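# Slide out the tray of the unbanded slide box

## Task

Move the inner tray of the slide box that has no band outward until it sticks out several centimetres past its sleeve, and leave it resting that way on its own. A smaller protrusion still earns partial credit, more the further out it is. The banded slide box must end up roughly at its starting spot with its tray fully closed, or the task fails. Anything that stays in place only because the robot is holding it at the end does not count.

## Robot and tools

Robot: two arms, left_arm and right_arm, each with a parallel two-finger gripper and a wrist camera. Names are labels, not image sides. Bases in the scene frame: left_arm at (-0.028, +0.322, 0) m, quat_wxyz (+0.998, 0, 0, -0.063); right_arm at (+0.015, -0.262, 0) m, quat_wxyz (+0.995, 0, 0, +0.099). Mounting plates and the metal frame behind the arms are fixed obstacles.

Scene frame: origin on the table surface midway between the arms, +z up, +x out across the table, left_arm on the +y side. Gripper frame: fingers extend along +z, and they open and close along y. The reported end_effector_position is the point between the finger pads, roughly 1 cm back from the tips. Reported positions can be off, more so at long reach, and arms tend to settle a centimetre or more short of the command, usually low.

Row layout (shared by execute_actions and move): one flat list of 14 numbers covering both arms, each in [-1, 1], even if only one arm moves. Order: dx, dy, dz, rx, ry, rz, opening for left_arm, then the same seven for right_arm. dx..rz are offsets, not poses, expressed in that gripper's own axes, measured from the gripper's pose at the start of the action (for a call's first action, or for move, the pose in the latest result). Scale: 1.0 = 0.6 m for dx, dy, dz, and 1.0 = 180 degrees for the rotation vector rx, ry, rz. Opening is absolute, not an offset: +1 fully open (0.094 m), -1 closed.

execute_actions(actions): a list of actions run in order. Each action is a table of up to 15 rows, one per 1/30 s step; if shorter, the final row repeats to fill 15 steps. Every row is measured from the action's start pose, not the previous row. Per step, the commanded pose is clipped to within 70 mm and 16 degrees of the measured pose, so big offsets need several actions; afterwards the arm continues only to its last clipped pose. Position wins over orientation if both cannot be met. An empty list just returns state and images.

move(target, speed, blocking): target is one 14-number row as above, offsets from the pose in the latest result. Each gripper follows a straight line to its target; all arms finish together in 0.5 to 10 s (cut off at 10 s). speed is metres per second, 0.002 to 0.5, default 0.25; turning is capped at twice that in rad/s. Paths do not avoid obstacles or the other arm, and grippers may lag, drift, or overshoot the speed near full reach. Faster moves and targets set deeper past a contact hit and press harder. Opening is sent when the move starts. blocking=false returns after 0.5 s while motion continues; then use wait or stop before sending more rows or moves.

wait(seconds): 0 to 10; arms hold their last command, and it returns early if a running move ends. stop(): brakes the current move (needs braking distance); fingers keep moving. zoom_image(camera, region): camera is cam_high, cam_low, cam_left_wrist or cam_right_wrist; region is [x0, y0, x1, y1] pixels, origin top-left, at most 504 by 504. read_manual(section): returns licence texts only. finished_scene(scene): ends the scene with the given number; irreversible, and the goal must already hold on its own.

Results: a state line per arm with position (m) and quat_wxyz in the scene frame; Hand target lines showing where the controller is now steering; grip_measured on the same scale as the commanded opening (readings may be off by about 1 mm); joint positions (last value = opening in metres) and torques; four camera images (504x504 each) with any changed calibration. A move adds a move: line with its ending (done, off_target, moving, held, fault) and limits (paced = pose clipped; held = a check blocked steps, after which the arm may jump fast), plus each gripper's distance from target. pose unreachable means the clearance check changed or blocked that arm's command. FAULT, MOTOR HOT (from 85 °C) and OVER-TEMPERATURE FAULT (at 100 °C the arm goes limp and drops) lines warn of stops.

Holding: to keep an arm still, send the offset back to its desired pose in a reply's first call and zeros later, raising the aim if it sags. To grip, command an opening below grip_measured; about 0.03 below is firm. Thin parts get less force. The sim keeps running while you think, and the arm holds its last command.

Avoid: knocking anything off the table, disturbing or opening the banded box, arms colliding or pressing each other, slamming or shoving hard, dropping held items, and long loaded holds that overheat motors. Occasional outside tugs on held parts or pushes on loose objects can occur.

Each tool is called as name(argument=value, ...), one argument or row to a line, values as JSON.

## Session

execute_actions(
  actions=[],
)

Scene clock: 0.00 s.
left_arm: end_effector_position=(+0.2705, +0.5772, +0.3391) grip_measured=+1.000 end_effector_quat_wxyz=(+0.045, -0.183, +0.867, +0.461) | right_arm: end_effector_position=(+0.5122, -0.8052, +0.2241) grip_measured=+1.000 end_effector_quat_wxyz=(+0.639, +0.634, +0.137, -0.413)
Joint positions: left_arm=[ 0.479  1.147  1.156 -1.246 -0.922  0.104  0.094] | right_arm=[-0.802  2.239  1.593  1.235  1.281  0.213  0.094]
Joint velocities: left_arm=[ 0.005 -0.005 -0.002 -0.012  0.022 -0.051  0.   ] | right_arm=[-0.015 -0.015  0.002 -0.017  0.022  0.022  0.   ]
Joint torques (N m, as the arm reports them, + toward a larger angle): no reading
Motor temperatures (°C, as the motors report them): left_arm=[23 24 23 21 24 23] | right_arm=[24 23 21 20 20 24]
Hand target (left_arm): +0.275, +0.579, +0.347; +0.053, -0.187, +0.865, +0.462
Hand target (right_arm): +0.515, -0.807, +0.227; +0.642, +0.634, +0.132, -0.411

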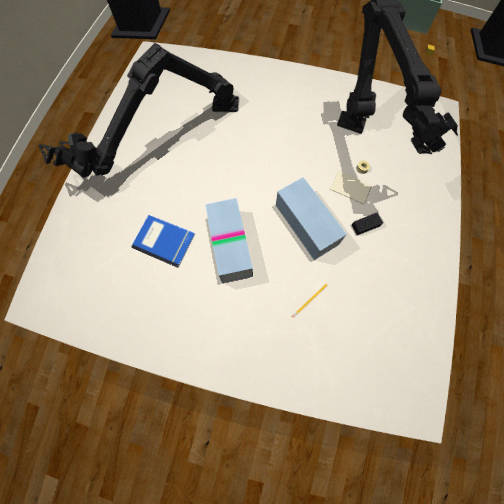

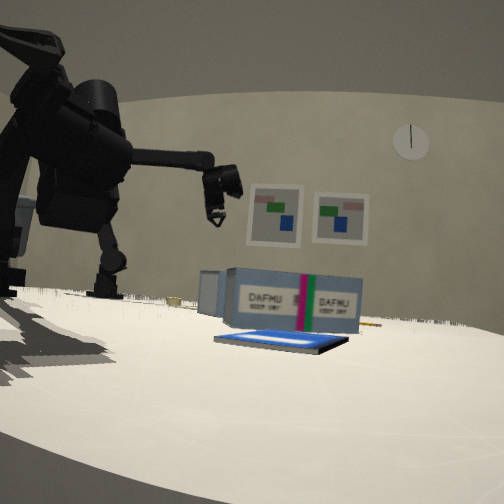

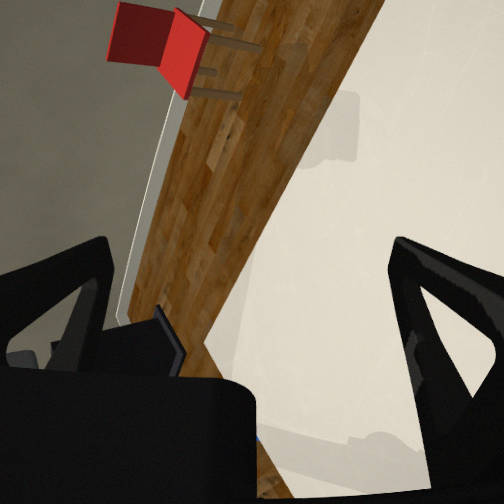

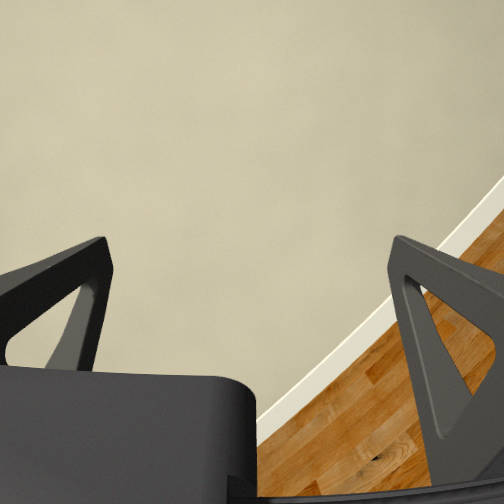

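zoom_image(
  camera="cam_high",
  region=[190, 150, 400, 300],
)

zoom_image(
  camera="cam_low",
  region=[150, 240, 400, 360],
)

Region (190, 150, 400, 300) of cam_high's 504x504 image, scaled by 2.400, with more detail than that image has; it fills the top 360 rows of this view, and the rest is white.

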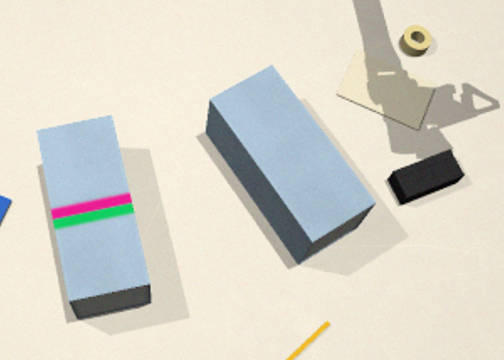

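Region (150, 240, 400, 360) of cam_low's 504x504 image, scaled by 2.016, with more detail than that image has; it fills the top 242 rows of this view, and the rest is white.

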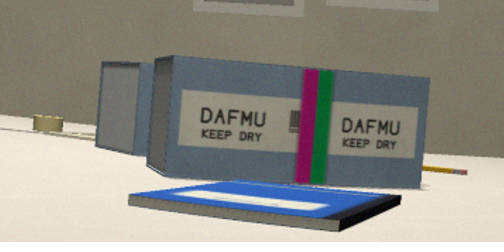

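move(
  target=[-0.156,-0.65,-0.418,0.3105,-0.0945,0.351,0.6,-0.34,-0.0235,-0.596,-0.4394,0.298,-0.2169,-1],
  speed=0.35,
)

Scene clock: 4.40 s.
left_arm: end_effector_position=(+0.5137, +0.2099, +0.1889) grip_measured=+0.602 end_effector_quat_wxyz=(-0.004, +0.374, +0.928, +0.002) | right_arm: end_effector_position=(+0.4875, -0.4017, +0.2754) grip_measured=-0.985 end_effector_quat_wxyz=(+0.593, +0.139, +0.786, -0.111)
Joint positions: left_arm=[-0.079  1.806  1.679 -1.452 -0.006  0.562  0.075] | right_arm=[-0.448  1.091  0.673  0.14   0.107  0.021  0.001]
Joint velocities: left_arm=[ 0.005 -0.005  0.012 -0.007 -0.022  0.022 -0.   ] | right_arm=[-0.005  0.005 -0.007 -0.002 -0.022 -0.037 -0.   ]
Joint torques (N m, as the arm reports them, + toward a larger angle): left_arm=[ -0.65 -14.69  14.58  -0.25  -0.02   0.22] | right_arm=[ 0.31 -7.44 11.67  1.13 -0.07 -0.21]
Motor temperatures (°C, as the motors report them): left_arm=[23 24 26 21 24 23] | right_arm=[24 24 22 20 20 24]
Hand target (left_arm): +0.524, +0.202, +0.200; +0.006, +0.385, +0.923, +0.003
Hand target (right_arm): +0.493, -0.401, +0.291; +0.599, +0.130, +0.782, -0.114
Off the commanded pose (left_arm): 0.016 m, 1 deg.
Off the commanded pose (right_arm): 0.028 m, 1 deg.
move: off_target (left_arm, right_arm)
camera_calibration (this result's frames):
cam_left_wrist: T_world_to_cam=[[-0.691792, -0.721954, -0.014388, 0.510968], [-0.582325, 0.545993, 0.60232, 0.072503], [-0.426991, 0.425058, -0.798125, 0.406978], [0, 0, 0, 1]] pos_world=[0.569479, 0.15632, 0.288501]
cam_right_wrist: T_world_to_cam=[[-0.35087, -0.936422, -0.00210403, -0.199697], [-0.729822, 0.274865, -0.625946, 0.640151], [0.586728, -0.21809, -0.779864, -0.0371579], [0, 0, 0, 1]] pos_world=[0.41893, -0.37106, 0.371301]

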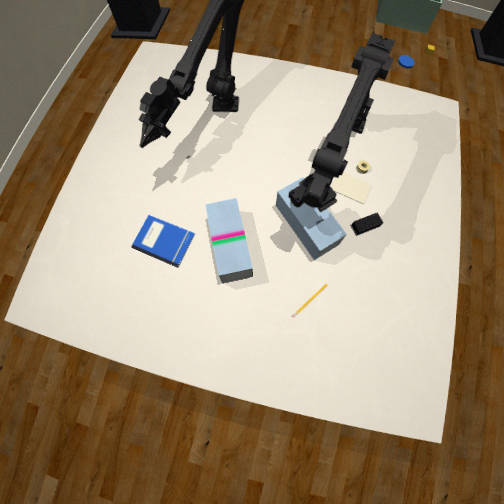

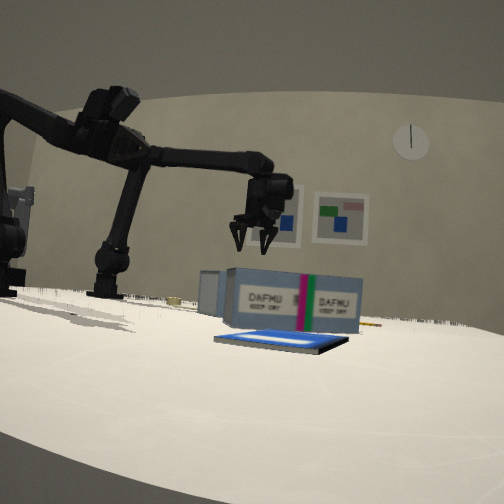

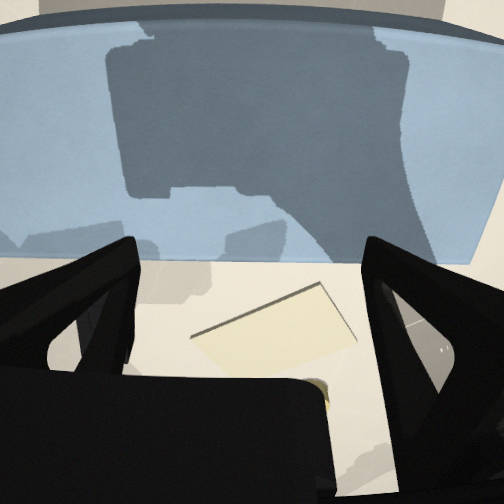

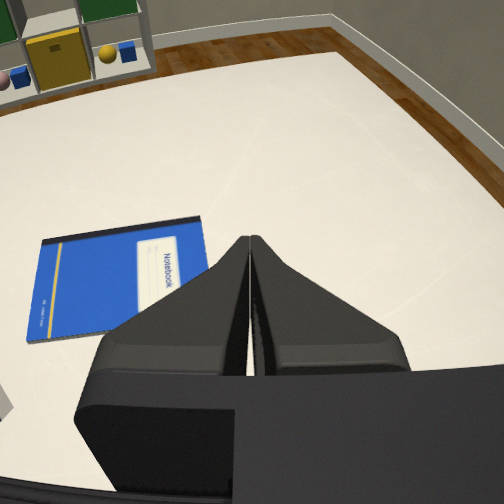

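move(
  target=[-0.01,0.0,0.05,0,0,0,0.6,0.43,0.594,-0.371,-0.3516,-0.0059,-0.0941,-1],
  speed=0.3,
)

Scene clock: 7.10 s.
left_arm: end_effector_position=(+0.5169, +0.2092, +0.1770) grip_measured=+0.602 end_effector_quat_wxyz=(+0.006, +0.375, +0.927, +0.004) | right_arm: end_effector_position=(+0.3374, +0.0197, +0.0709) grip_measured=-0.985 end_effector_quat_wxyz=(+0.546, -0.307, +0.747, +0.224)
Joint positions: left_arm=[-0.079  1.806  1.648 -1.4   -0.006  0.564  0.075] | right_arm=[ 0.485  1.548  0.277  0.961 -0.092 -0.03   0.001]
Joint velocities: left_arm=[-0.005  0.005 -0.012 -0.012  0.066 -0.007 -0.   ] | right_arm=[ 0.005 -0.005 -0.002 -0.007 -0.022  0.066 -0.001]
Joint torques (N m, as the arm reports them, + toward a larger angle): left_arm=[ -0.15 -14.25   9.17   1.16  -0.11   0.03] | right_arm=[-0.05 -7.56  6.08  2.64 -0.09 -0.2 ]
Motor temperatures (°C, as the motors report them): left_arm=[23 25 26 21 24 23] | right_arm=[24 24 23 20 20 24]
Hand target (left_arm): +0.517, +0.206, +0.159; -0.004, +0.374, +0.928, +0.002
Hand target (right_arm): +0.346, +0.028, +0.084; +0.565, -0.309, +0.731, +0.225
Off the commanded pose (left_arm): 0.018 m, 1 deg.
Off the commanded pose (right_arm): 0.019 m, 3 deg.
move: off_target (left_arm, right_arm)
camera_calibration (this result's frames):
cam_left_wrist: T_world_to_cam=[[-0.692777, -0.720714, -0.0251298, 0.514674], [-0.593062, 0.549554, 0.588445, 0.0891863], [-0.410291, 0.422565, -0.808146, 0.392733], [0, 0, 0, 1]] pos_world=[0.570582, 0.155965, 0.277838]
cam_right_wrist: T_world_to_cam=[[0.702038, -0.712065, -0.010297, -0.217285], [-0.573634, -0.55687, -0.6007, 0.248751], [0.422003, 0.427621, -0.799408, 0.0275923], [0, 0, 0, 1]] pos_world=[0.28359, -0.0279983, 0.169245]

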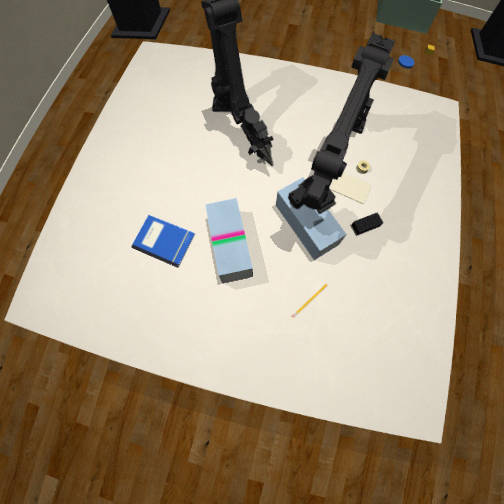

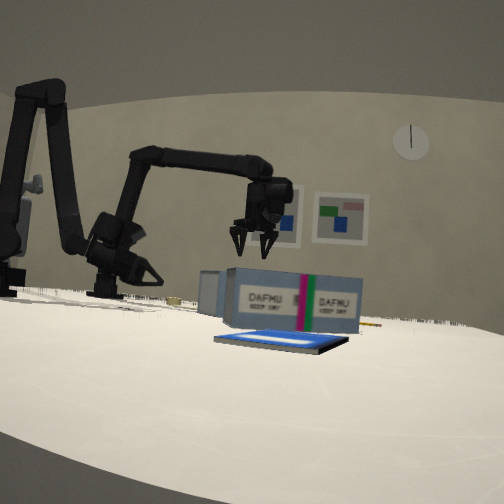

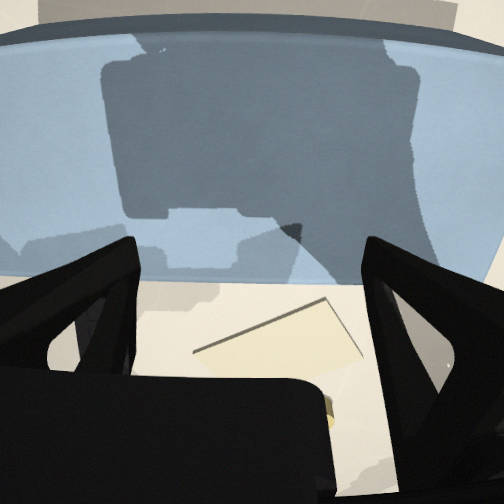

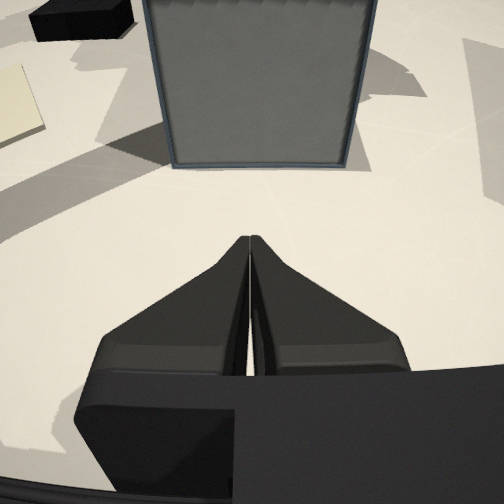

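move(
  target=[0,0,0.1,0,0,0,0.6,-0.04,-0.01,0.12,0,-0.04,0,-1],
  speed=0.06,
)

Scene clock: 9.23 s.
left_arm: end_effector_position=(+0.5167, +0.2092, +0.1339) grip_measured=+0.602 end_effector_quat_wxyz=(+0.014, +0.375, +0.927, +0.005) | right_arm: end_effector_position=(+0.3896, +0.0622, +0.0677) grip_measured=-0.985 end_effector_quat_wxyz=(+0.582, -0.299, +0.719, +0.235)
Joint positions: left_arm=[-0.079  1.819  1.55  -1.273 -0.006  0.564  0.075] | right_arm=[ 0.485  1.76   0.442  1.104 -0.092 -0.03   0.001]
Joint velocities: left_arm=[ 0.005 -0.024 -0.017 -0.017  0.022  0.081  0.001] | right_arm=[-0.015 -0.005  0.012 -0.017  0.066  0.007 -0.001]
Joint torques (N m, as the arm reports them, + toward a larger angle): left_arm=[  0.39 -14.12   9.09   1.25  -0.11   0.12] | right_arm=[ 0.36 -9.54  5.41  2.63  0.06  0.07]
Motor temperatures (°C, as the motors report them): left_arm=[23 25 26 21 24 23] | right_arm=[24 24 23 20 20 24]
Hand target (left_arm): +0.517, +0.210, +0.117; +0.005, +0.375, +0.927, +0.004
Hand target (right_arm): +0.395, +0.070, +0.073; +0.592, -0.292, +0.711, +0.243
Off the commanded pose (left_arm): 0.017 m, 1 deg.
Off the commanded pose (right_arm): 0.010 m, 2 deg.
move: off_target (left_arm)
camera_calibration (this result's frames):
cam_left_wrist: T_world_to_cam=[[-0.692277, -0.720818, -0.0342582, 0.514507], [-0.602852, 0.551585, 0.576475, 0.120684], [-0.396637, 0.419733, -0.816396, 0.352493], [0, 0, 0, 1]] pos_world=[0.568748, 0.156345, 0.235828]
cam_right_wrist: T_world_to_cam=[[0.702463, -0.711719, -0.00114037, -0.224535], [-0.526252, -0.518329, -0.674087, 0.284504], [0.47917, 0.474122, -0.738651, -0.044437], [0, 0, 0, 1]] pos_world=[0.328741, 0.008729, 0.158701]

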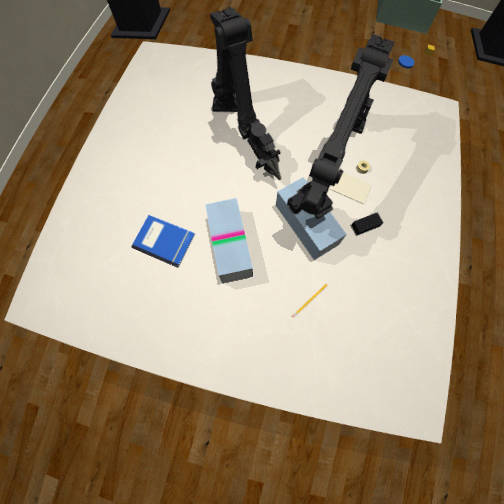

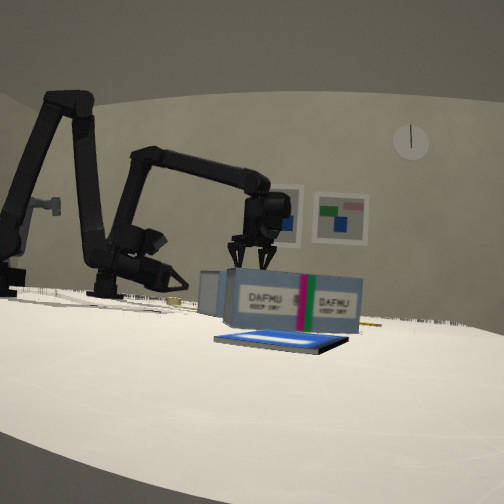

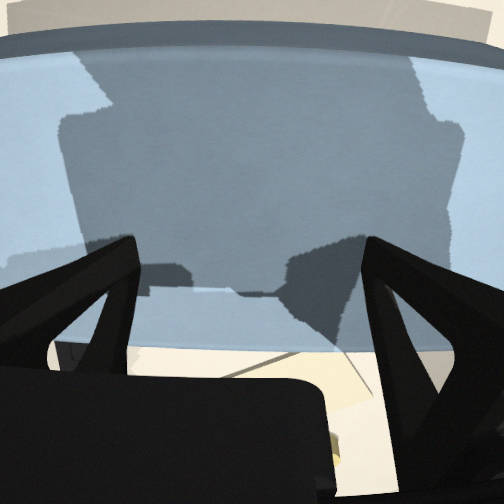

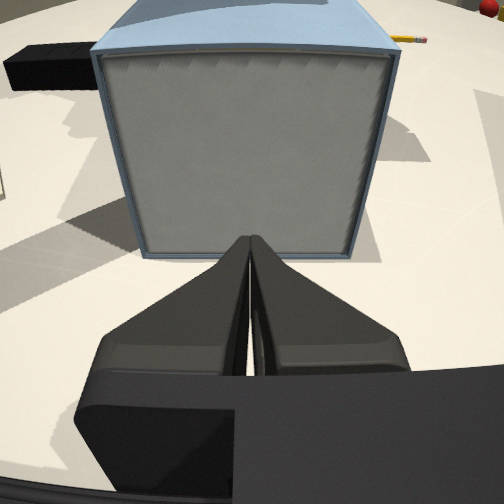

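move(
  target=[0,0,0.075,0,0,0,0.6,-0.01,0.006,0.025,0,-0.01,0,-1],
  speed=0.04,
)

Scene clock: 10.67 s.
left_arm: end_effector_position=(+0.5179, +0.2090, +0.1302) grip_measured=+0.602 end_effector_quat_wxyz=(+0.035, +0.374, +0.927, +0.009) | right_arm: end_effector_position=(+0.3924, +0.0672, +0.0656) grip_measured=-0.985 end_effector_quat_wxyz=(+0.584, -0.298, +0.718, +0.233)
Joint positions: left_arm=[-0.079  1.799  1.51  -1.211 -0.006  0.564  0.075] | right_arm=[ 0.493  1.776  0.457  1.107 -0.081 -0.03   0.001]
Joint velocities: left_arm=[-0.015 -0.015  0.012 -0.032  0.037 -0.022  0.   ] | right_arm=[-0.005 -0.005  0.007 -0.012  0.022  0.007  0.001]
Joint torques (N m, as the arm reports them, + toward a larger angle): left_arm=[  0.37 -12.06   7.39   2.37  -0.13   0.12] | right_arm=[ 0.52 -9.66  5.57  2.65  0.09 -0.01]
Motor temperatures (°C, as the motors report them): left_arm=[23 25 26 21 24 23] | right_arm=[24 24 23 20 20 24]
Hand target (left_arm): +0.516, +0.210, +0.090; +0.014, +0.375, +0.927, +0.005
Hand target (right_arm): +0.398, +0.076, +0.071; +0.593, -0.295, +0.710, +0.239
Off the commanded pose (left_arm): 0.041 m, 2 deg.
Off the commanded pose (right_arm): 0.012 m, 2 deg.
move: off_target (left_arm, right_arm)
camera_calibration (this result's frames):
cam_left_wrist: T_world_to_cam=[[-0.690391, -0.721209, -0.056726, 0.517051], [-0.62613, 0.556412, 0.546229, 0.138604], [-0.362382, 0.41263, -0.835713, 0.33636], [0, 0, 0, 1]] pos_world=[0.565642, 0.156989, 0.234721]
cam_right_wrist: T_world_to_cam=[[0.700466, -0.713684, 0.00132777, -0.222199], [-0.525907, -0.517422, -0.675053, 0.287076], [0.482462, 0.472154, -0.737768, -0.0510016], [0, 0, 0, 1]] pos_world=[0.331224, 0.0140402, 0.156459]

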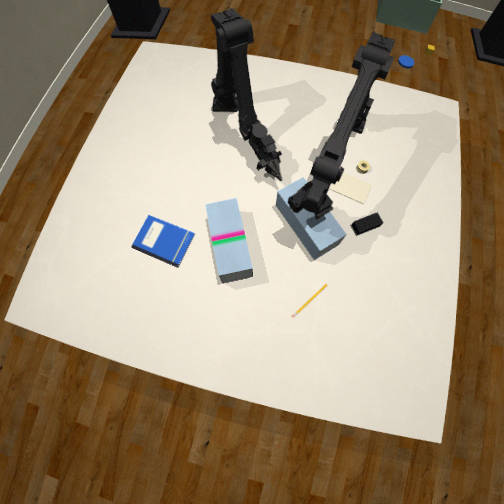

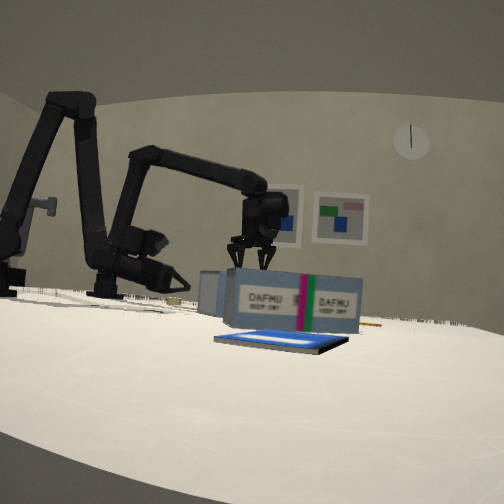

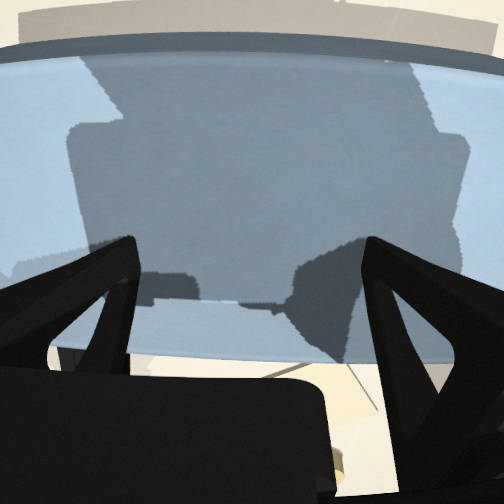

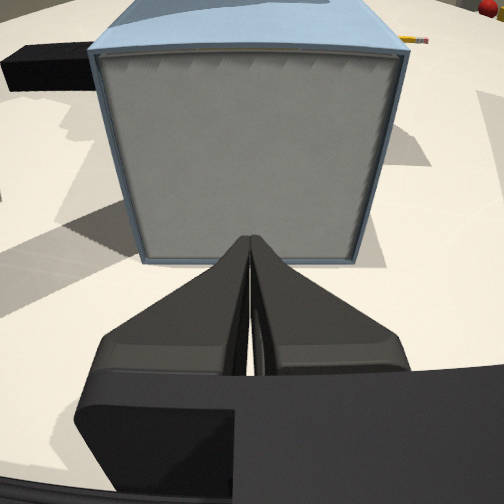

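execute_actions(
  actions=[
    [[0,0,0.11,0,0.01,0,0.6,-0.012,0,0.03,0,-0.01,0,-1]],
    [[0,0,0.11,0,0,0,0.6,-0.012,0,0.04,0,0,0,-1]],
    [[0,0,0.11,0,0,0,0.6,-0.012,0,0.04,0,0,0,-1]],
    [[0,0,0.11,0,0,0,0.6,-0.012,0,0.04,0,0,0,-1]],
  ],
)

Scene clock: 12.80 s.
left_arm: end_effector_position=(+0.5763, +0.1930, +0.1381) grip_measured=+0.602 end_effector_quat_wxyz=(+0.200, +0.369, +0.907, +0.028) | right_arm: end_effector_position=(+0.4431, +0.1070, +0.0918) grip_measured=-0.985 end_effector_quat_wxyz=(+0.603, -0.290, +0.704, +0.236)
Joint positions: left_arm=[-0.079  1.76   1.425 -0.829  0.016  0.566  0.075] | right_arm=[ 0.493  1.801  0.628  1.011 -0.071 -0.03   0.001]
Joint velocities: left_arm=[-0.015 -0.005  0.002 -0.007  0.007 -0.022  0.001] | right_arm=[ 0.005  0.005  0.012 -0.007  0.007  0.066  0.001]
Joint torques (N m, as the arm reports them, + toward a larger angle): left_arm=[ 0.02 -9.49  8.13  2.16 -0.37  0.09] | right_arm=[  0.38 -11.35   6.66   1.1    0.09  -0.05]
Motor temperatures (°C, as the motors report them): left_arm=[23 25 26 21 24 23] | right_arm=[24 24 23 20 20 24]
Hand target (left_arm): +0.569, +0.195, +0.076; +0.155, +0.372, +0.915, +0.023
Hand target (right_arm): +0.447, +0.114, +0.087; +0.599, -0.292, +0.708, +0.235
Off the commanded pose (left_arm): 0.065 m, 5 deg.
Off the commanded pose (right_arm): 0.010 m, 1 deg.
camera_calibration (this result's frames):
cam_left_wrist: T_world_to_cam=[[-0.652101, -0.728112, -0.211228, 0.546886], [-0.754941, 0.598106, 0.268948, 0.284232], [-0.069488, 0.334846, -0.939707, 0.23131], [0, 0, 0, 1]] pos_world=[0.587276, 0.15074, 0.256437]
cam_right_wrist: T_world_to_cam=[[0.693576, -0.720348, 0.00714069, -0.226104], [-0.502948, -0.491305, -0.7111, 0.342315], [0.515747, 0.489611, -0.703055, -0.0946576], [0, 0, 0, 1]] pos_world=[0.377807, 0.0516529, 0.178485]

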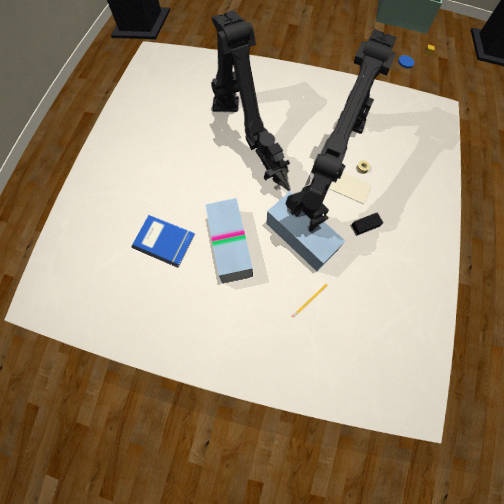

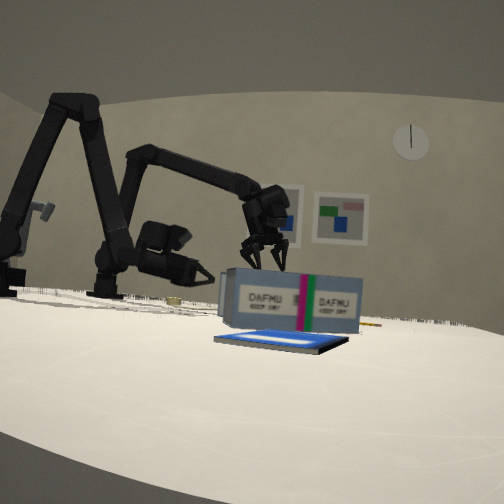

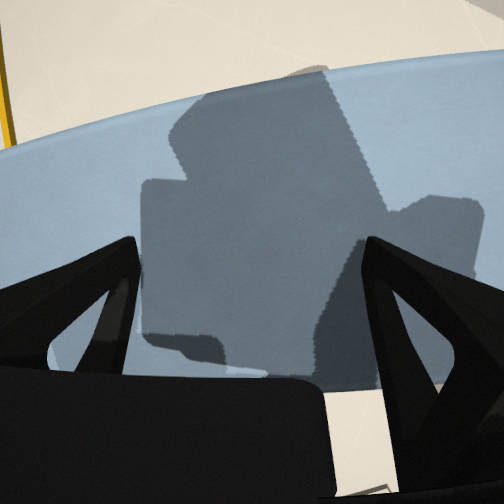

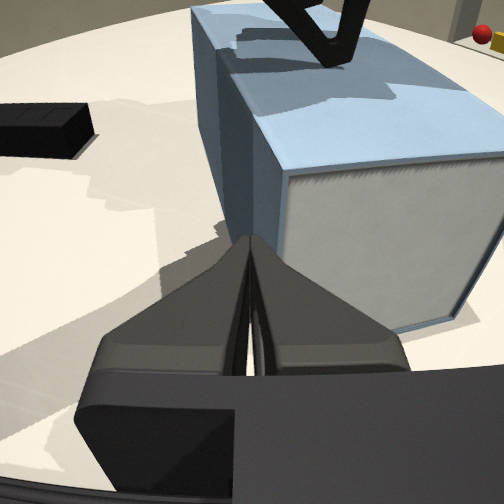

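move(
  target=[0,0,-0.17,0,0.1,0,0.6,0.03,0.03,-0.17,0,0,0,-1],
  speed=0.15,
)

zoom_image(
  camera="cam_high",
  region=[230, 160, 370, 290],
)

Scene clock: 14.47 s.
left_arm: end_effector_position=(+0.5283, +0.2124, +0.2240) grip_measured=+0.602 end_effector_quat_wxyz=(+0.050, +0.361, +0.927, +0.082) | right_arm: end_effector_position=(+0.3584, +0.0448, +0.0795) grip_measured=-0.985 end_effector_quat_wxyz=(+0.594, -0.294, +0.713, +0.229)
Joint positions: left_arm=[-0.113  1.748  1.682 -1.383 -0.15   0.514  0.075] | right_arm=[ 0.516  1.687  0.343  1.153 -0.044 -0.03   0.001]
Joint velocities: left_arm=[-0.005  0.005 -0.017 -0.017  0.007  0.037 -0.001] | right_arm=[-0.005 -0.005 -0.002 -0.002 -0.022 -0.051 -0.001]
Joint torques (N m, as the arm reports them, + toward a larger angle): left_arm=[ -1.11 -14.02  14.55  -0.03  -0.33  -0.03] | right_arm=[  0.56 -10.19   3.3    2.64   0.09  -0.02]
Motor temperatures (°C, as the motors report them): left_arm=[23 25 27 21 24 23] | right_arm=[24 24 23 20 20 24]
Hand target (left_arm): +0.537, +0.203, +0.232; +0.056, +0.361, +0.927, +0.084
Hand target (right_arm): +0.357, +0.047, +0.088; +0.604, -0.290, +0.704, +0.235
Off the commanded pose (left_arm): 0.015 m, 1 deg.
Off the commanded pose (right_arm): 0.011 m, 2 deg.
move: off_target (left_arm, right_arm)
camera_calibration (this result's frames):
cam_left_wrist: T_world_to_cam=[[-0.658132, -0.725241, -0.202208, 0.548397], [-0.687112, 0.46876, 0.555104, 0.140849], [-0.307797, 0.504272, -0.806828, 0.362273], [0, 0, 0, 1]] pos_world=[0.569203, 0.149011, 0.324997]
cam_right_wrist: T_world_to_cam=[[0.691296, -0.722502, 0.0100423, -0.211375], [-0.518389, -0.505584, -0.689679, 0.26496], [0.503372, 0.471566, -0.724045, -0.0222902], [0, 0, 0, 1]] pos_world=[0.294695, -0.00824784, 0.168721]

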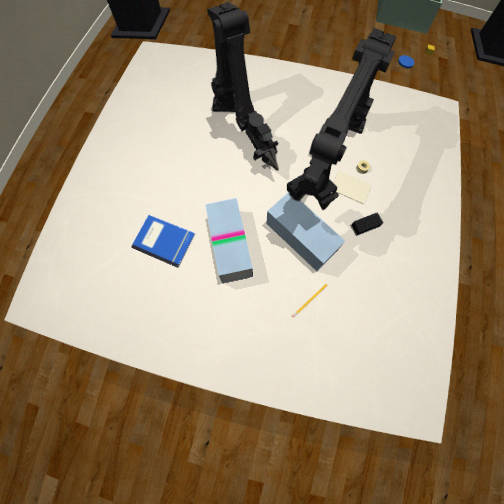

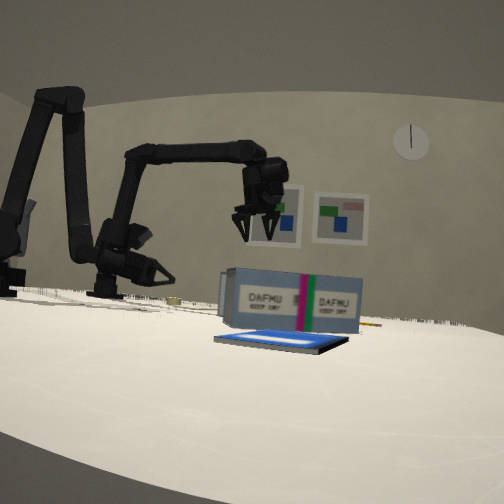

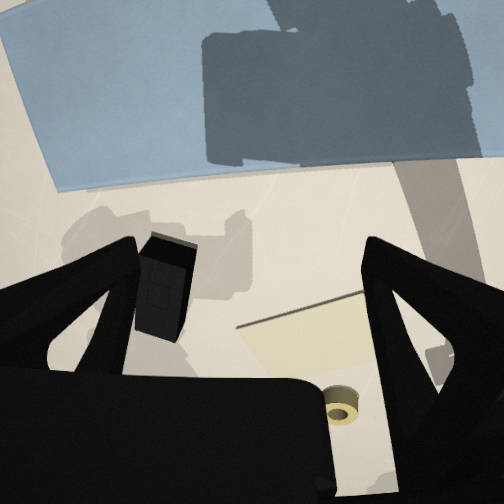

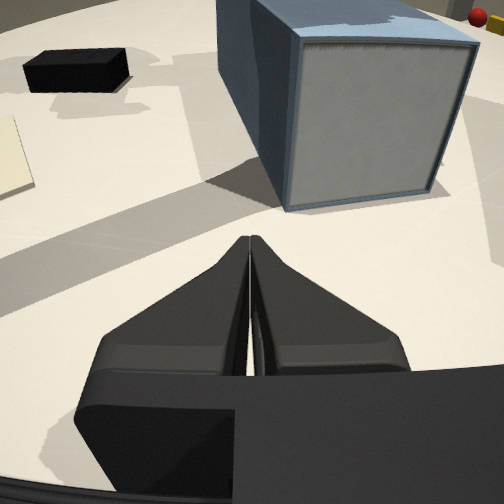

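Region (230, 160, 370, 290) of cam_high's 504x504 image, scaled by 3.600, with more detail than that image has; it fills the top 468 rows of this view, and the rest is white.

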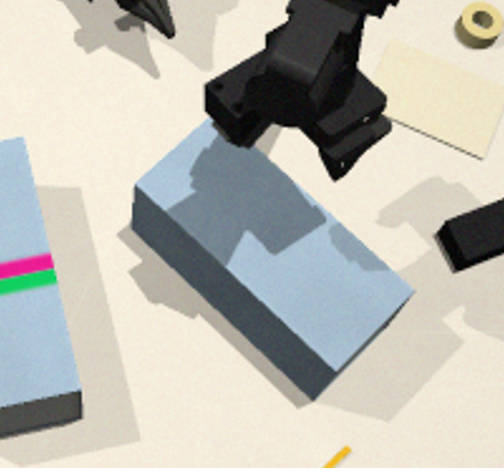

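move(
  target=[-0.079,0.024,0.133,0.059,0.0162,-0.0583,0.6,-0.0125,-0.156,0.127,-0.0682,-0.006,-0.0053,-1],
  speed=0.12,
)

Scene clock: 16.60 s.
left_arm: end_effector_position=(+0.5708, +0.1958, +0.1422) grip_measured=+0.602 end_effector_quat_wxyz=(-0.006, +0.290, +0.957, +0.001) | right_arm: end_effector_position=(+0.4714, +0.0295, +0.0798) grip_measured=-0.985 end_effector_quat_wxyz=(+0.569, -0.352, +0.676, +0.308)
Joint positions: left_arm=[-0.081  1.989  1.829 -1.422 -0.002  0.38   0.075] | right_arm=[ 0.199  1.828  0.618  1.017 -0.569 -0.089  0.001]
Joint velocities: left_arm=[ 0.015 -0.005 -0.002  0.012 -0.037 -0.051 -0.   ] | right_arm=[-0.015 -0.024 -0.007  0.007  0.037 -0.022  0.   ]
Joint torques (N m, as the arm reports them, + toward a larger angle): left_arm=[  1.52 -16.75  14.53  -0.23  -0.02   0.01] | right_arm=[ -0.24 -11.42   6.28   0.99  -0.18  -0.2 ]
Motor temperatures (°C, as the motors report them): left_arm=[23 25 28 21 24 23] | right_arm=[24 24 23 20 20 24]
Hand target (left_arm): +0.584, +0.201, +0.149; +0.002, +0.276, +0.961, -0.000
Hand target (right_arm): +0.478, +0.032, +0.075; +0.567, -0.357, +0.677, +0.305
Off the commanded pose (left_arm): 0.016 m, 2 deg.
Off the commanded pose (right_arm): 0.009 m, 1 deg.
move: off_target (left_arm)
camera_calibration (this result's frames):
cam_left_wrist: T_world_to_cam=[[-0.552611, -0.833359, -0.0115417, 0.48159], [-0.668082, 0.43465, 0.603942, 0.212124], [-0.498284, 0.341456, -0.796945, 0.457016], [0, 0, 0, 1]] pos_world=[0.635571, 0.153087, 0.241664]
cam_right_wrist: T_world_to_cam=[[0.826405, -0.562392, -0.0277381, -0.365931], [-0.412323, -0.570868, -0.709999, 0.269478], [0.383463, 0.598184, -0.703656, -0.0205448], [0, 0, 0, 1]] pos_world=[0.421398, -0.0396709, 0.166723]

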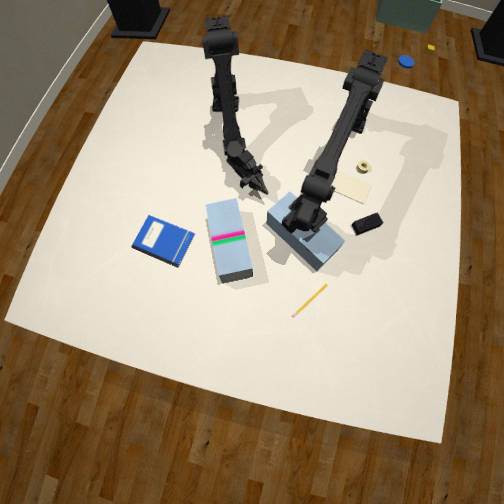

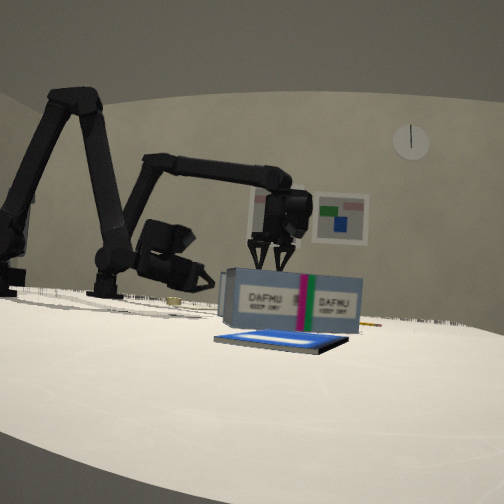

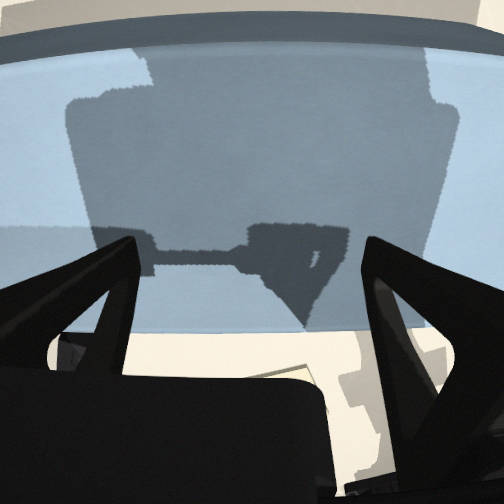

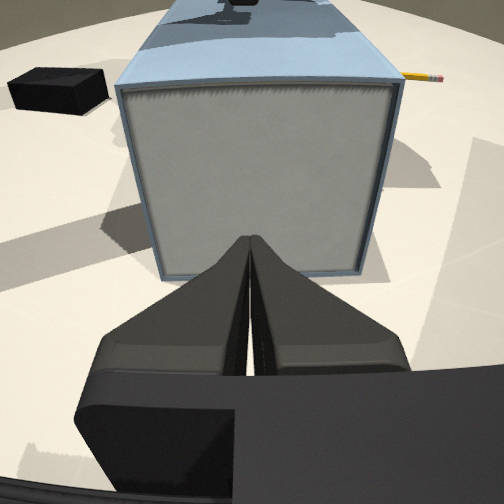

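move(
  target=[0,0,0.1,0,0,0,0.6,0.022,-0.01,0.045,0,0,0,-1],
  speed=0.05,
)

Scene clock: 18.17 s.
left_arm: end_effector_position=(+0.5709, +0.1957, +0.1298) grip_measured=+0.602 end_effector_quat_wxyz=(+0.020, +0.289, +0.957, +0.003) | right_arm: end_effector_position=(+0.4820, +0.0395, +0.0597) grip_measured=-0.985 end_effector_quat_wxyz=(+0.561, -0.351, +0.685, +0.306)
Joint positions: left_arm=[-0.081  1.96   1.75  -1.32  -0.002  0.38   0.075] | right_arm=[ 0.214  1.895  0.661  1.017 -0.552 -0.089  0.001]
Joint velocities: left_arm=[-0.005 -0.005  0.027 -0.017  0.022  0.066 -0.   ] | right_arm=[-0.005 -0.005 -0.022  0.002  0.037  0.051 -0.001]
Joint torques (N m, as the arm reports them, + toward a larger angle): left_arm=[  0.22 -13.86   7.35   2.11  -0.16   0.12] | right_arm=[  0.44 -12.15   6.41   2.3    0.02  -0.02]
Motor temperatures (°C, as the motors report them): left_arm=[23 26 28 21 24 23] | right_arm=[24 24 23 20 20 24]
Hand target (left_arm): +0.567, +0.197, +0.084; -0.006, +0.290, +0.957, +0.001
Hand target (right_arm): +0.490, +0.047, +0.063; +0.569, -0.352, +0.676, +0.308
Off the commanded pose (left_arm): 0.048 m, 3 deg.
Off the commanded pose (right_arm): 0.011 m, 1 deg.
move: off_target (left_arm, right_arm)
camera_calibration (this result's frames):
cam_left_wrist: T_world_to_cam=[[-0.550896, -0.834014, -0.0305806, 0.483044], [-0.698457, 0.44068, 0.563879, 0.241107], [-0.456806, 0.331998, -0.825291, 0.429013], [0, 0, 0, 1]] pos_world=[0.630485, 0.154183, 0.232878]
cam_right_wrist: T_world_to_cam=[[0.823856, -0.565592, -0.0369667, -0.367717], [-0.428297, -0.578497, -0.694192, 0.272351], [0.371245, 0.587747, -0.71884, -0.0375249], [0, 0, 0, 1]] pos_world=[0.433524, -0.0283685, 0.148496]

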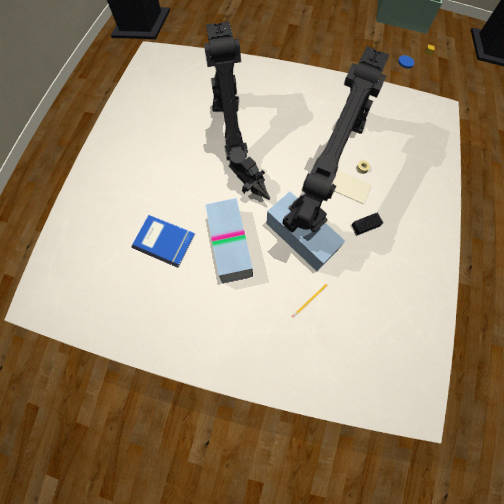

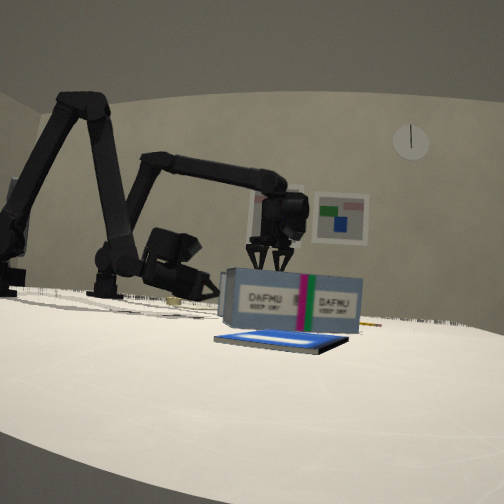

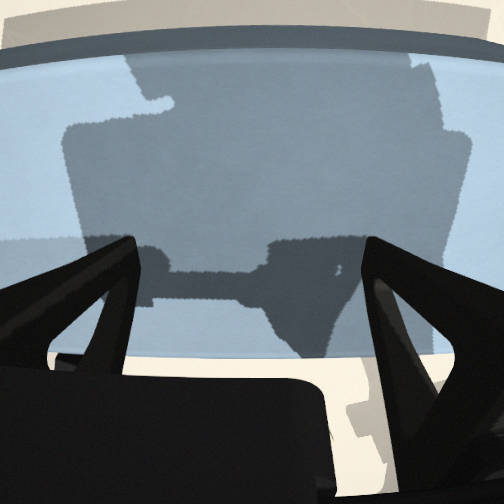

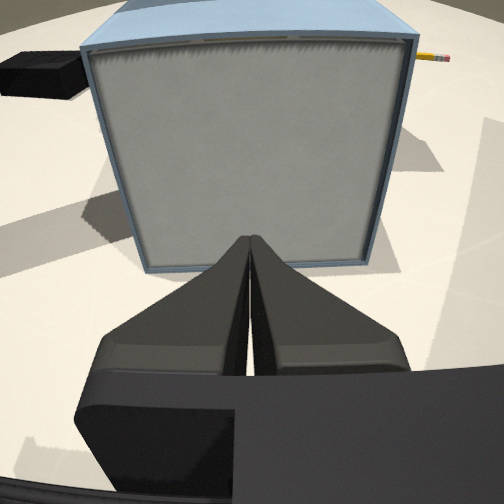

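execute_actions(
  actions=[
    [[0.01,-0.004,0.077,0,0.016,0,0.6,-0.008,0,0.02,0,-0.006,0,-1],[0.01,-0.004,0.077,0,0.016,0,0.6,-0.009,0,0.025,0,-0.006,0,-1],[0.01,-0.004,0.077,0,0.016,0,0.6,-0.01,0,0.03,0,-0.006,0,-1],[0.01,-0.004,0.077,0,0.016,0,0.6,-0.011,0,0.035,0,-0.006,0,-1],[0.01,-0.004,0.077,0,0.016,0,0.6,-0.012,0,0.04,0,-0.006,0,-1],[0.01,-0.004,0.077,0,0.016,0,0.6,-0.013,0,0.045,0,-0.006,0,-1],[0.01,-0.004,0.077,0,0.016,0,0.6,-0.014,0,0.05,0,-0.006,0,-1],[0.01,-0.004,0.077,0,0.016,0,0.6,-0.015,0,0.055,0,-0.006,0,-1],[0.01,-0.004,0.077,0,0.016,0,0.6,-0.016,0,0.06,0,-0.006,0,-1],[0.01,-0.004,0.077,0,0.016,0,0.6,-0.017,0,0.065,0,-0.006,0,-1],[0.01,-0.004,0.077,0,0.016,0,0.6,-0.018,0,0.07,0,-0.006,0,-1],[0.01,-0.004,0.077,0,0.016,0,0.6,-0.019,0,0.075,0,-0.006,0,-1]],
  ],
)

wait(
  seconds=0.4,
)

Scene clock: 18.93 s.
left_arm: end_effector_position=(+0.5707, +0.1961, +0.1301) grip_measured=+0.602 end_effector_quat_wxyz=(+0.028, +0.289, +0.957, +0.005) | right_arm: end_effector_position=(+0.5017, +0.0722, +0.0707) grip_measured=-0.985 end_effector_quat_wxyz=(+0.576, -0.353, +0.672, +0.304)
Joint positions: left_arm=[-0.082  1.949  1.734 -1.3   -0.006  0.38   0.075] | right_arm=[ 0.264  1.923  0.747  1.002 -0.502 -0.083  0.001]
Joint velocities: left_arm=[-0.005 -0.015 -0.007 -0.007  0.051 -0.066  0.001] | right_arm=[ 0.024  0.005  0.061 -0.042 -0.007  0.051 -0.   ]
Joint torques (N m, as the arm reports them, + toward a larger angle): left_arm=[ -0.32 -13.92   7.17   1.77  -0.65   0.06] | right_arm=[  0.29 -13.09   6.45   1.01   0.04   0.08]
Motor temperatures (°C, as the motors report them): left_arm=[23 26 28 21 24 23] | right_arm=[24 24 23 20 20 24]
Hand target (left_arm): +0.564, +0.197, +0.085; -0.004, +0.289, +0.957, +0.010
Hand target (right_arm): +0.508, +0.078, +0.064; +0.567, -0.348, +0.679, +0.309
Off the commanded pose (left_arm): 0.047 m, 4 deg.
Off the commanded pose (right_arm): 0.012 m, 2 deg.
camera_calibration (this result's frames):
cam_left_wrist: T_world_to_cam=[[-0.550522, -0.833882, -0.039586, 0.484287], [-0.706941, 0.440447, 0.55339, 0.246832], [-0.444026, 0.332639, -0.831981, 0.422541], [0, 0, 0, 1]] pos_world=[0.628726, 0.154569, 0.234122]
cam_right_wrist: T_world_to_cam=[[0.825153, -0.564757, -0.0131022, -0.367444], [-0.401207, -0.56955, -0.717388, 0.29474], [0.397688, 0.597211, -0.696551, -0.0717387], [0, 0, 0, 1]] pos_world=[0.449979, 0.00319542, 0.156659]

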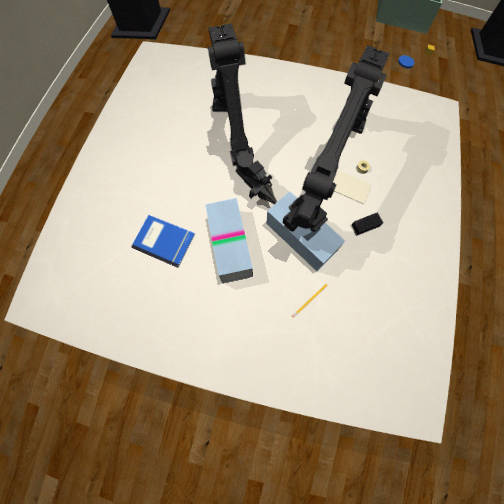

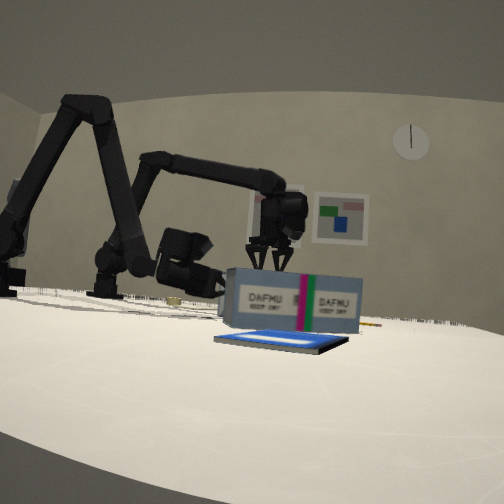

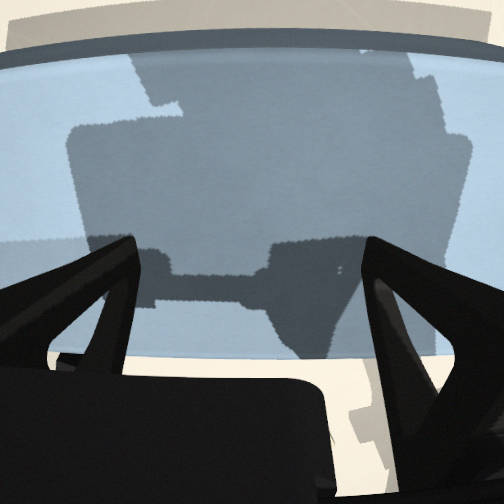

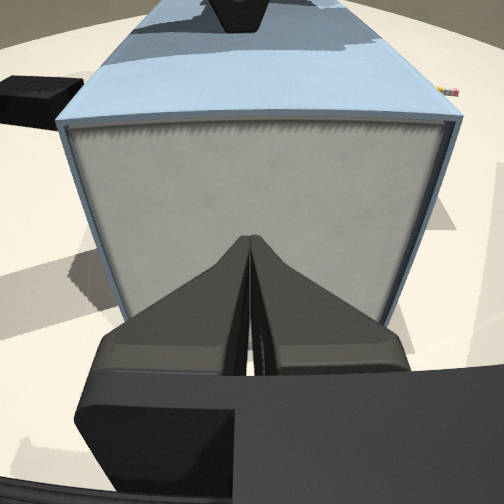

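Scene clock: 19.33 s.
left_arm: end_effector_position=(+0.5707, +0.1961, +0.1301) grip_measured=+0.602 end_effector_quat_wxyz=(+0.028, +0.289, +0.957, +0.005) | right_arm: end_effector_position=(+0.5018, +0.0728, +0.0701) grip_measured=-0.985 end_effector_quat_wxyz=(+0.575, -0.353, +0.672, +0.305)
Joint positions: left_arm=[-0.082  1.949  1.734 -1.3   -0.006  0.38   0.075] | right_arm=[ 0.265  1.924  0.748  1.    -0.502 -0.082  0.001]
Joint velocities: left_arm=[-0.005  0.005 -0.007 -0.022  0.037  0.022  0.   ] | right_arm=[-0.005 -0.005  0.012 -0.007  0.037 -0.081 -0.001]
Joint torques (N m, as the arm reports them, + toward a larger angle): left_arm=[ -0.1  -13.82   7.23   1.71  -0.67   0.06] | right_arm=[  0.23 -12.95   6.65   1.04   0.04   0.07]
Motor temperatures (°C, as the motors report them): left_arm=[23 26 28 21 24 23] | right_arm=[24 24 23 20 20 24]
Hand target (left_arm): +0.564, +0.197, +0.085; -0.004, +0.289, +0.957, +0.010
Hand target (right_arm): +0.508, +0.078, +0.064; +0.567, -0.348, +0.679, +0.309
Off the commanded pose (left_arm): 0.047 m, 4 deg.
Off the commanded pose (right_arm): 0.011 m, 1 deg.
wait: 0.40 s; at rest by 0.17 s
camera_calibration (this result's frames):
cam_left_wrist: T_world_to_cam=[[-0.550522, -0.833882, -0.039586, 0.484287], [-0.706941, 0.440447, 0.55339, 0.246832], [-0.444026, 0.332639, -0.831981, 0.422541], [0, 0, 0, 1]] pos_world=[0.628726, 0.154569, 0.234122]
cam_right_wrist: T_world_to_cam=[[0.825448, -0.564275, -0.015161, -0.367284], [-0.402764, -0.569939, -0.716205, 0.295422], [0.395496, 0.597296, -0.697725, -0.0713664], [0, 0, 0, 1]] pos_world=[0.450384, 0.00375065, 0.156221]

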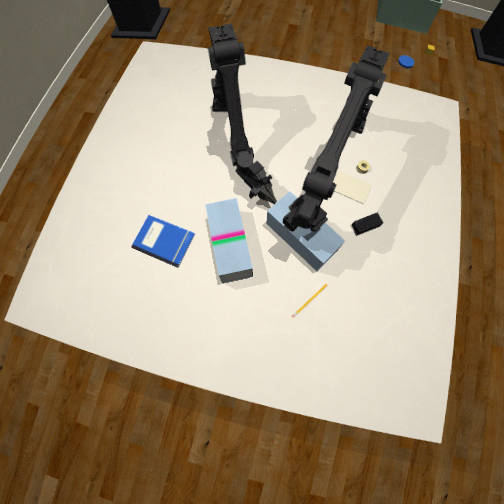

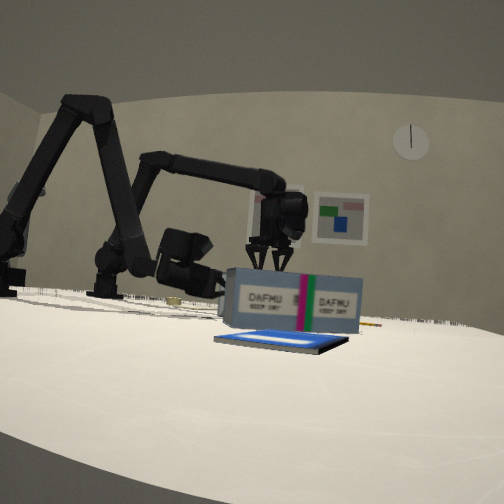

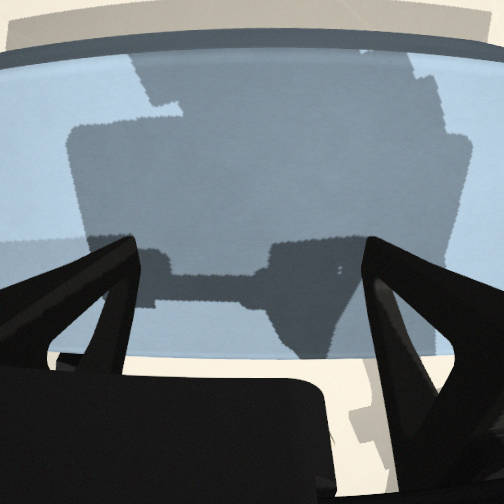

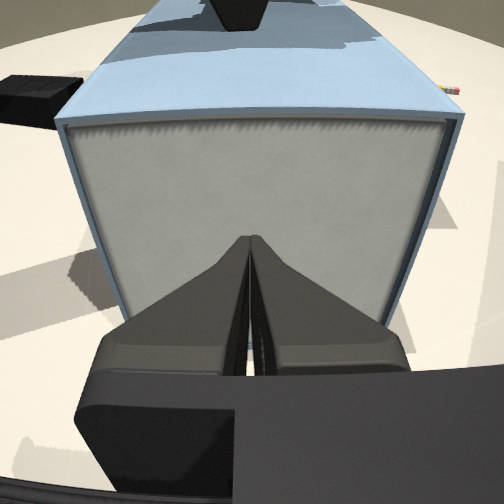

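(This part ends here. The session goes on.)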